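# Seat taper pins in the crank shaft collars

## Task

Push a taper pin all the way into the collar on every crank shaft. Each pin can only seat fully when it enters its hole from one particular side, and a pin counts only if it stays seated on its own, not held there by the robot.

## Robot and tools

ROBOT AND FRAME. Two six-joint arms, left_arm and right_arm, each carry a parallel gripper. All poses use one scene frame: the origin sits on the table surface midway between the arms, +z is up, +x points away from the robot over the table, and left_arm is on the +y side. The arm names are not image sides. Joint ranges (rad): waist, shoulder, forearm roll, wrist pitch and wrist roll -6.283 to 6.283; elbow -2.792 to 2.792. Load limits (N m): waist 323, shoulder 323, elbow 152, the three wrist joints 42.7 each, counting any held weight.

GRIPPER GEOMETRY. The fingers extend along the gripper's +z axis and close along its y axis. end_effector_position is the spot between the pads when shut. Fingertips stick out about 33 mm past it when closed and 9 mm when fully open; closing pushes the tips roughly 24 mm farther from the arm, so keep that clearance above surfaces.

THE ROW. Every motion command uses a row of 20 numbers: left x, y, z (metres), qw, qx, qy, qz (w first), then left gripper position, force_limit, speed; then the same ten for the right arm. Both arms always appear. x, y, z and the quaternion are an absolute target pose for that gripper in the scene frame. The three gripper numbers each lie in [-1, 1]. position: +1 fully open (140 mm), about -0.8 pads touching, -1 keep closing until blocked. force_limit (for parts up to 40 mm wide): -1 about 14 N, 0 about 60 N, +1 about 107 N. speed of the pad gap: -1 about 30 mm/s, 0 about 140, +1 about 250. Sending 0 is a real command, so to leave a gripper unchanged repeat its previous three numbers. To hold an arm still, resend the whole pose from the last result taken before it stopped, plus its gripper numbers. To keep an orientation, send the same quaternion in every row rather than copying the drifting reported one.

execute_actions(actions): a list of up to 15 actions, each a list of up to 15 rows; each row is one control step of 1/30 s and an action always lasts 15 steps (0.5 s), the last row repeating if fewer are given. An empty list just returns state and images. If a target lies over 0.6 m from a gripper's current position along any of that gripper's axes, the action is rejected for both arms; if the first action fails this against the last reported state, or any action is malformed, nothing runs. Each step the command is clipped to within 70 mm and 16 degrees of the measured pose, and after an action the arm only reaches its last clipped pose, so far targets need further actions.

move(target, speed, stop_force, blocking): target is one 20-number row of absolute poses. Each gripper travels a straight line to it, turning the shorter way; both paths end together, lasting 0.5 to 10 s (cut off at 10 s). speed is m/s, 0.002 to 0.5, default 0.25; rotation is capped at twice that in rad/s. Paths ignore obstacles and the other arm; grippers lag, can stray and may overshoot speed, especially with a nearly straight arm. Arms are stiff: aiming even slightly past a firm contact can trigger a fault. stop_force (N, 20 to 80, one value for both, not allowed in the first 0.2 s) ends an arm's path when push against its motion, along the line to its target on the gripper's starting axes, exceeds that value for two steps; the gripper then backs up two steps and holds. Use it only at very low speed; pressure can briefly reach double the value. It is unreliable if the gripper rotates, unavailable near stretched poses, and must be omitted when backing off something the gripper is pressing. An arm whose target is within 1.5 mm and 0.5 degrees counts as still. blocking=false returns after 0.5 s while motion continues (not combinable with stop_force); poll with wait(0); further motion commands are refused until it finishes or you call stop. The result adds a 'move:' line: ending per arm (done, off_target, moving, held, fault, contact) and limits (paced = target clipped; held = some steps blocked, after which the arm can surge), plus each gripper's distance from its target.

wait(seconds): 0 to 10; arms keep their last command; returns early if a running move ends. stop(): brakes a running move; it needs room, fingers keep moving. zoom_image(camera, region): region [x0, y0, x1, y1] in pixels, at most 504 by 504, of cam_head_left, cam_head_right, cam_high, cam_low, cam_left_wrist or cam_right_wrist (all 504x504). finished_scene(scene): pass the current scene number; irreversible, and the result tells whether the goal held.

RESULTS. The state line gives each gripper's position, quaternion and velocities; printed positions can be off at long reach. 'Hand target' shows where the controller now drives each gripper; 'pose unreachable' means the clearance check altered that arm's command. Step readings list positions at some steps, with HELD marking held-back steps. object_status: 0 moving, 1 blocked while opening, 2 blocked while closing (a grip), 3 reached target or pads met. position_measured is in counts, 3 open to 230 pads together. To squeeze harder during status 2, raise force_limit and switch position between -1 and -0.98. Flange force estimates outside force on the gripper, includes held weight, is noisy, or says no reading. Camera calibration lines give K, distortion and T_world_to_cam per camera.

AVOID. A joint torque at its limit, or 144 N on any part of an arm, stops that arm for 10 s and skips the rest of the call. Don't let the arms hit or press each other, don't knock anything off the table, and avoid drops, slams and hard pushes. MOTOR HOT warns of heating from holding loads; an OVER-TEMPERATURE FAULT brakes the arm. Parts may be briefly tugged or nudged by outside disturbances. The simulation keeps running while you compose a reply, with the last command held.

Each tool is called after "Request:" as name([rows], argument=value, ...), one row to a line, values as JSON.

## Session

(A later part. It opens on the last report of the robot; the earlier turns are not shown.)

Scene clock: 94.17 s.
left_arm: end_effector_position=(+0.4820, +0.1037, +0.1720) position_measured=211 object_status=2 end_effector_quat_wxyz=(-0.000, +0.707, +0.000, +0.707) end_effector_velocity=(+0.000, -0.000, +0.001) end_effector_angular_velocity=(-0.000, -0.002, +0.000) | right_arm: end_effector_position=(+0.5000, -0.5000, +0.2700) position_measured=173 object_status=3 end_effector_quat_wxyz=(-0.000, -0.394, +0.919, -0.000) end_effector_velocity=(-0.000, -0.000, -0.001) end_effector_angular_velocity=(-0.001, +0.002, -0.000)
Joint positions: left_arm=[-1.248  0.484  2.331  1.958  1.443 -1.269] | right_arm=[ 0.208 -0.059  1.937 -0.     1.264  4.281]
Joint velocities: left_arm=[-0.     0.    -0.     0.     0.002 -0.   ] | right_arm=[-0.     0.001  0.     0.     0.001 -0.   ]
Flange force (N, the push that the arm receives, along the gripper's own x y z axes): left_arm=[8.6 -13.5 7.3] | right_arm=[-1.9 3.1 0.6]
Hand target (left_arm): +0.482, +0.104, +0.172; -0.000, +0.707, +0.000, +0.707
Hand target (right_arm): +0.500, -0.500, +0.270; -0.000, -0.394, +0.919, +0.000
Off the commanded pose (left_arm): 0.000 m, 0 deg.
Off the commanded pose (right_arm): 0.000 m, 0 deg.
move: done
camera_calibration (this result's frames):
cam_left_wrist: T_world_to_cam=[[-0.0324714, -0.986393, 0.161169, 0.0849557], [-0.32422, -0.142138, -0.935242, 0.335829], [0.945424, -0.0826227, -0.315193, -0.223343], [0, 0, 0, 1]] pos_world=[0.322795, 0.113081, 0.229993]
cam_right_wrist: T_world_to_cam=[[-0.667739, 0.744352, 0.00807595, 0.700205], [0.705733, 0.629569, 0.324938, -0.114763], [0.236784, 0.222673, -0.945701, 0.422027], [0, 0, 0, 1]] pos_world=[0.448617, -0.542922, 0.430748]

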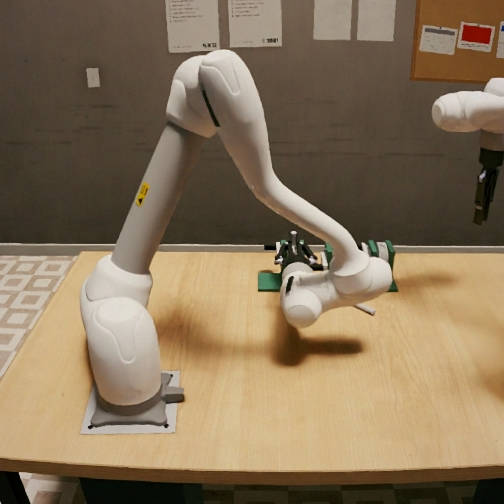

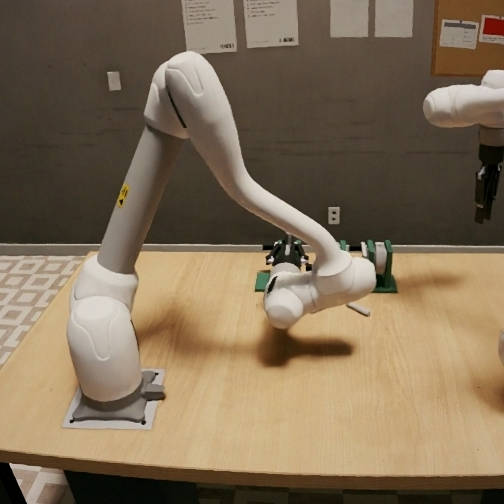

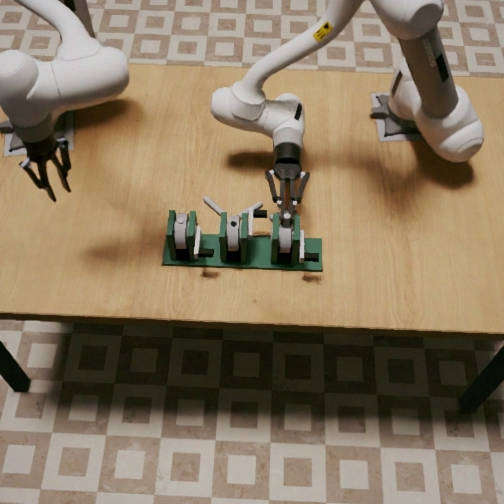

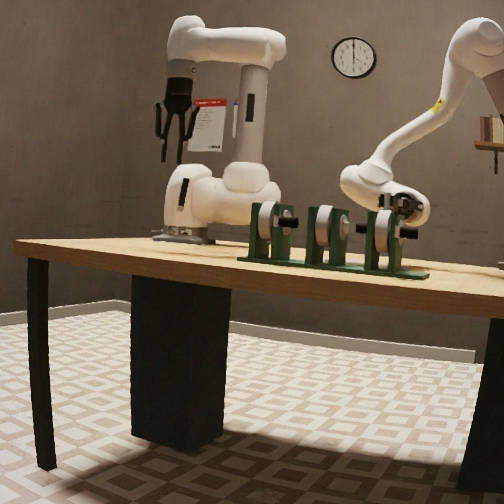

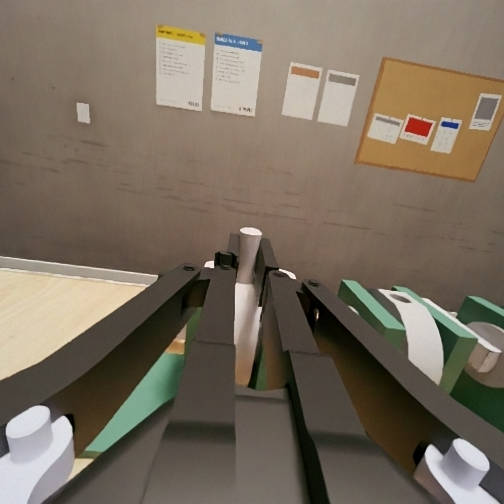

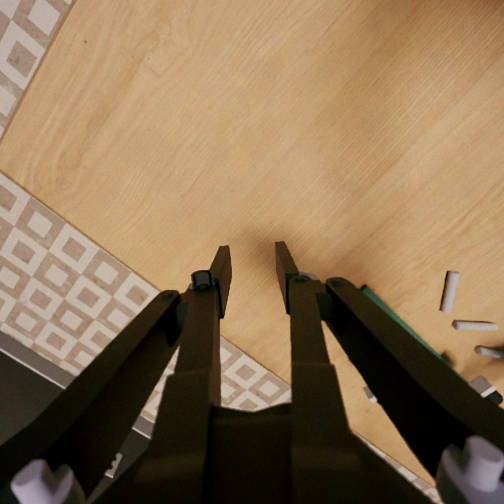

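Request:
move(target=[0.482,0.104,0.172,0,0.7071,0,0.7071,-0.35,0.5,-0.5,0.5,-0.5,0.27,0,0.394,-0.919,0,-0.35,0.5,-0.5])

Request:
move(target=[0.511,0.13,0.27,0,1,0,0,-0.35,0.5,-0.5,0.33,-0.45,0.2,0,0.394,-0.919,0,-0.35,0.5,-0.5], speed=0.35)

Request:
move(target=[0.511,0.42,0.27,0,1,0,0,-1,0.5,-0.5,0.33,-0.126,0.065,0,0.394,-0.919,0,-0.35,0.5,-0.5], speed=0.3)

Request:
zoom_image(camera="cam_right_wrist", region=[190,210,310,330])

Scene clock: 95.60 s.
left_arm: end_effector_position=(+0.4820, +0.1040, +0.1720) position_measured=173 object_status=3 end_effector_quat_wxyz=(-0.000, +0.707, -0.000, +0.707) end_effector_velocity=(-0.000, -0.000, +0.000) end_effector_angular_velocity=(+0.000, -0.000, -0.000) | right_arm: end_effector_position=(+0.5000, -0.5000, +0.2700) position_measured=173 object_status=3 end_effector_quat_wxyz=(-0.000, -0.394, +0.919, -0.000) end_effector_velocity=(-0.001, -0.000, +0.000) end_effector_angular_velocity=(-0.001, +0.002, -0.000)
Joint positions: left_arm=[-1.248  0.484  2.331  1.958  1.443 -1.269] | right_arm=[ 0.208 -0.059  1.937 -0.     1.264  4.281]
Joint velocities: left_arm=[-0.  0.  0.  0.  0.  0.] | right_arm=[-0.    -0.001  0.    -0.     0.002 -0.   ]
Flange force (N, the push that the arm receives, along the gripper's own x y z axes): left_arm=[3.8 -1.5 -3.3] | right_arm=[-1.1 2.6 0.6]
Hand target (left_arm): +0.482, +0.104, +0.172; -0.000, +0.707, +0.000, +0.707
Hand target (right_arm): +0.500, -0.500, +0.270; +0.000, -0.394, +0.919, +0.000
Off the commanded pose (left_arm): 0.000 m, 0 deg.
Off the commanded pose (right_arm): 0.000 m, 0 deg.
move: done
camera_calibration (this result's frames):
cam_left_wrist: T_world_to_cam=[[-0.0326402, -0.986383, 0.161196, 0.0853043], [-0.324305, -0.142103, -0.935218, 0.335881], [0.945389, -0.0828024, -0.315251, -0.223262], [0, 0, 0, 1]] pos_world=[0.322782, 0.113386, 0.229988]
cam_right_wrist: T_world_to_cam=[[-0.667739, 0.744352, 0.00807604, 0.700205], [0.705733, 0.629569, 0.324938, -0.114763], [0.236784, 0.222673, -0.945701, 0.422027], [0, 0, 0, 1]] pos_world=[0.448617, -0.542922, 0.430748]

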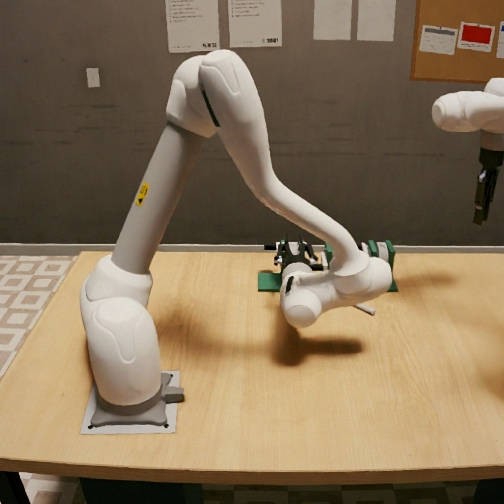

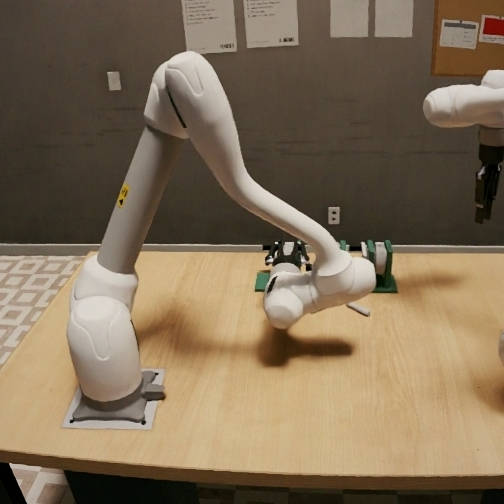

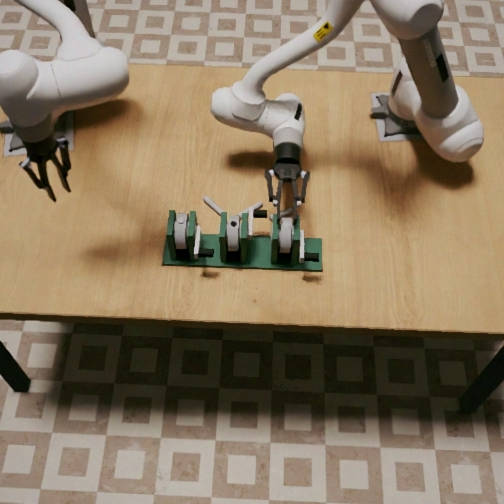

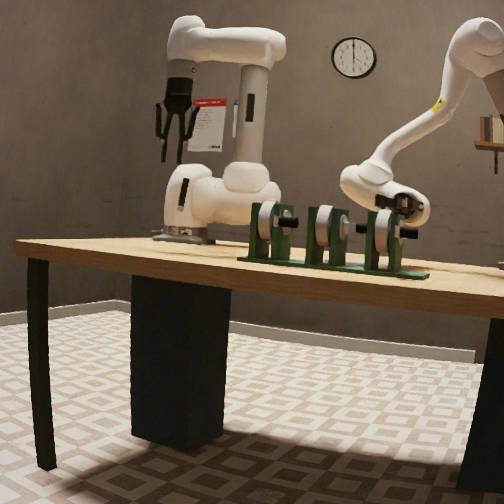

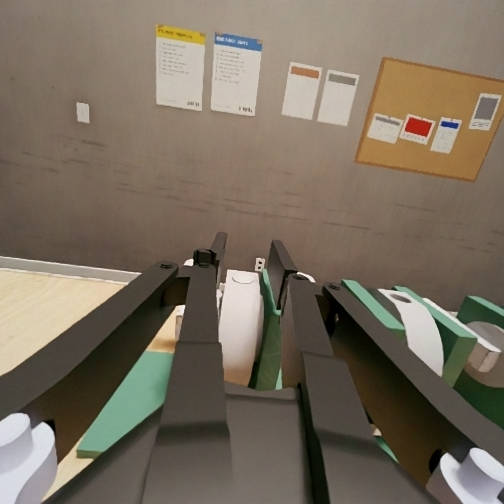

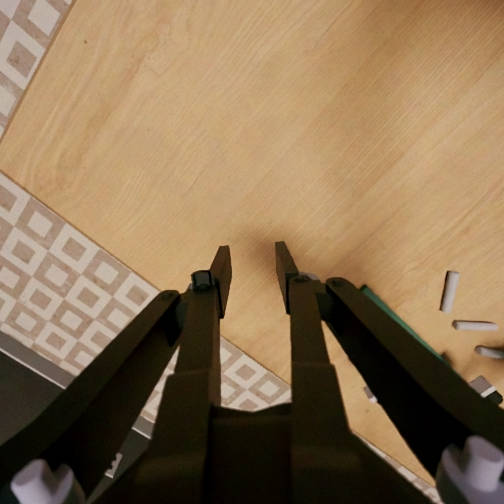

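Scene clock: 98.23 s.
left_arm: end_effector_position=(+0.5111, +0.1293, +0.2707) position_measured=173 object_status=3 end_effector_quat_wxyz=(+0.000, +1.000, +0.000, +0.001) end_effector_velocity=(+0.000, +0.000, -0.000) end_effector_angular_velocity=(+0.001, +0.000, -0.001) | right_arm: end_effector_position=(+0.3298, -0.4504, +0.2000) position_measured=173 object_status=3 end_effector_quat_wxyz=(-0.000, -0.394, +0.919, -0.000) end_effector_velocity=(+0.000, -0.000, -0.001) end_effector_angular_velocity=(-0.001, +0.001, -0.001)
Joint positions: left_arm=[-0.728  0.257  1.583  0.001  1.299  0.926] | right_arm=[ 0.501 -0.208  2.196  0.     1.154  4.574]
Joint velocities: left_arm=[ 0.     0.001 -0.001  0.     0.001  0.001] | right_arm=[-0.001  0.001  0.    -0.    -0.001  0.   ]
Flange force (N, the push that the arm receives, along the gripper's own x y z axes): left_arm=[-1.5 -0.5 1.0] | right_arm=[-1.1 2.0 1.4]
Hand target (left_arm): +0.511, +0.129, +0.271; +0.000, +1.000, +0.000, +0.001
Hand target (right_arm): +0.330, -0.450, +0.200; -0.000, -0.394, +0.919, -0.000
Off the commanded pose (left_arm): 0.001 m, 0 deg.
Off the commanded pose (right_arm): 0.000 m, 0 deg.
move: done
camera_calibration (this result's frames):
cam_left_wrist: T_world_to_cam=[[0.161609, -0.986294, 0.0332593, 0.030607], [-0.935905, -0.14249, 0.322146, 0.413482], [-0.312992, -0.0831895, -0.946106, 0.596413], [0, 0, 0, 1]] pos_world=[0.568706, 0.13872, 0.43005]
cam_right_wrist: T_world_to_cam=[[-0.6676, 0.744475, 0.0081878, 0.550238], [0.70597, 0.629502, 0.324552, -0.00315702], [0.236467, 0.222451, -0.945832, 0.385116], [0, 0, 0, 1]] pos_world=[0.278501, -0.493321, 0.360774]

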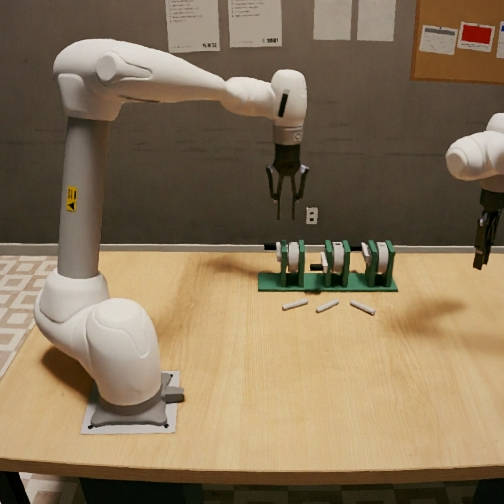

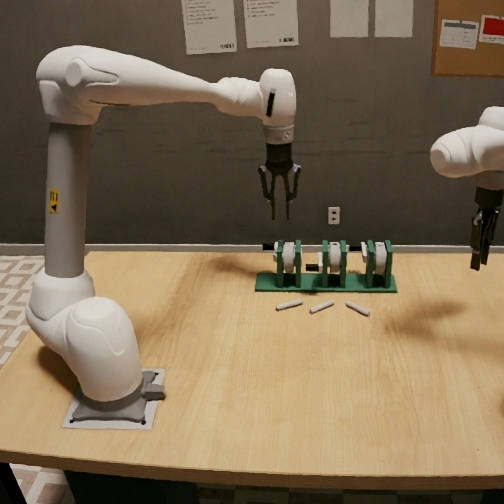

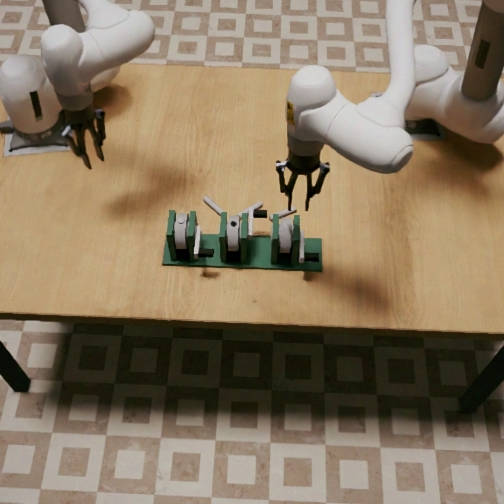

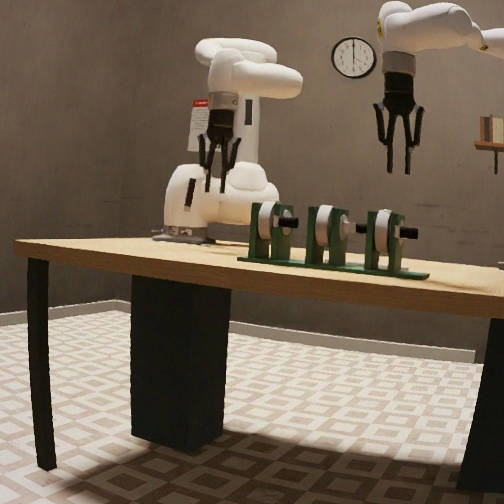

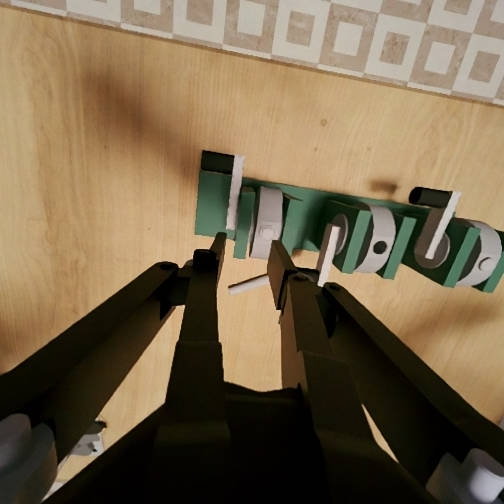

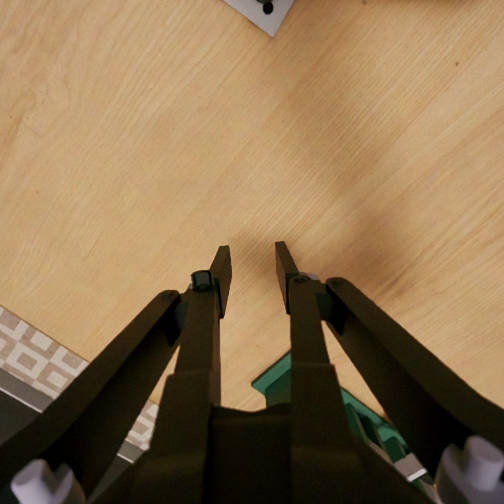

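Scene clock: 99.80 s.
left_arm: end_effector_position=(+0.5115, +0.4202, +0.2700) position_measured=234 object_status=3 end_effector_quat_wxyz=(-0.000, +1.000, -0.000, +0.000) end_effector_velocity=(+0.001, +0.000, +0.001) end_effector_angular_velocity=(-0.002, -0.002, +0.002) | right_arm: end_effector_position=(+0.3296, -0.1263, +0.0652) position_measured=173 object_status=3 end_effector_quat_wxyz=(-0.000, -0.394, +0.919, -0.000) end_effector_velocity=(-0.000, -0.000, -0.001) end_effector_angular_velocity=(-0.003, +0.001, +0.000)
Joint positions: left_arm=[-0.314  0.085  1.79   0.001  1.265  1.341] | right_arm=[0.906 0.339 1.884 0.    0.919 4.98 ]
Joint velocities: left_arm=[ 0.001 -0.    -0.001 -0.001 -0.001 -0.   ] | right_arm=[ 0.     0.001 -0.    -0.     0.002  0.   ]
Flange force (N, the push that the arm receives, along the gripper's own x y z axes): left_arm=[-1.5 2.4 0.5] | right_arm=[2.4 1.9 0.2]
Hand target (left_arm): +0.511, +0.420, +0.270; -0.000, +1.000, +0.000, +0.000
Hand target (right_arm): +0.330, -0.126, +0.065; -0.000, -0.394, +0.919, -0.000
Off the commanded pose (left_arm): 0.000 m, 0 deg.
Off the commanded pose (right_arm): 0.001 m, 0 deg.
move: done
camera_calibration (this result's frames):
cam_left_wrist: T_world_to_cam=[[0.161118, -0.986418, 0.031942, 0.318133], [-0.935536, -0.142339, 0.323284, 0.454966], [-0.314347, -0.0819699, -0.945763, 0.620112], [0, 0, 0, 1]] pos_world=[0.56931, 0.429402, 0.429234]
cam_right_wrist: T_world_to_cam=[[-0.667491, 0.744575, 0.00800455, 0.309868], [0.705995, 0.629415, 0.324665, -0.163273], [0.236699, 0.222362, -0.945795, 0.185514], [0, 0, 0, 1]] pos_world=[0.278193, -0.169205, 0.225987]

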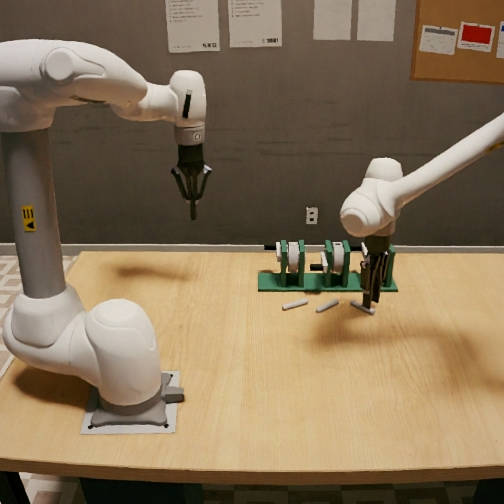

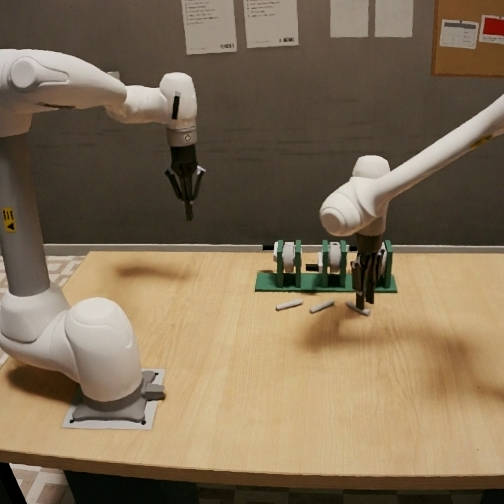

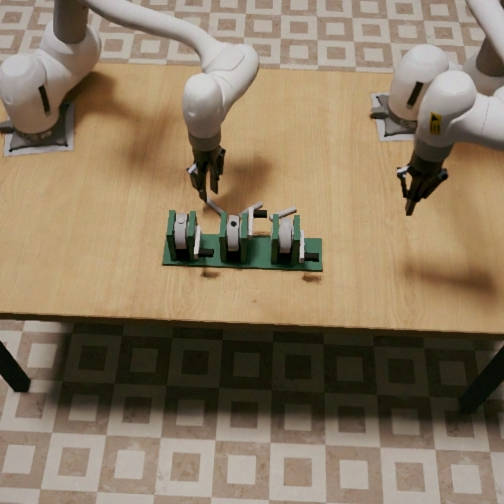

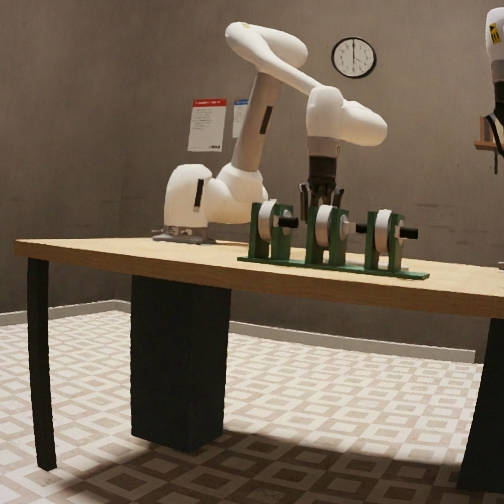

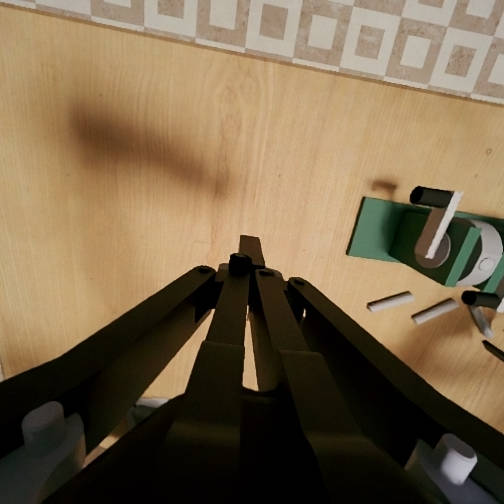

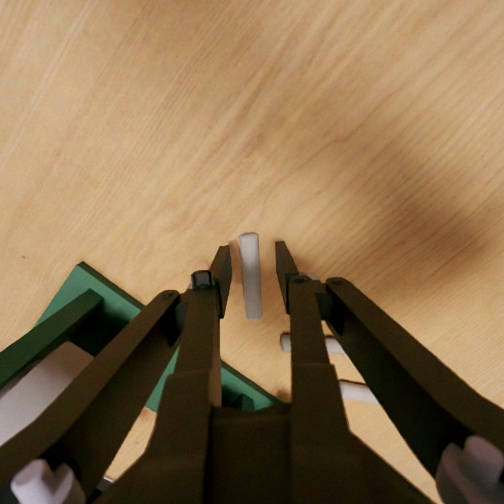

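Region (190, 210, 310, 330) of cam_right_wrist's 504x504 image, scaled by 4.200, with more detail than that image has.

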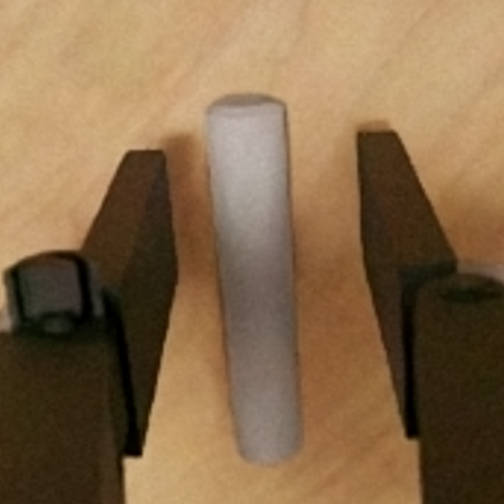

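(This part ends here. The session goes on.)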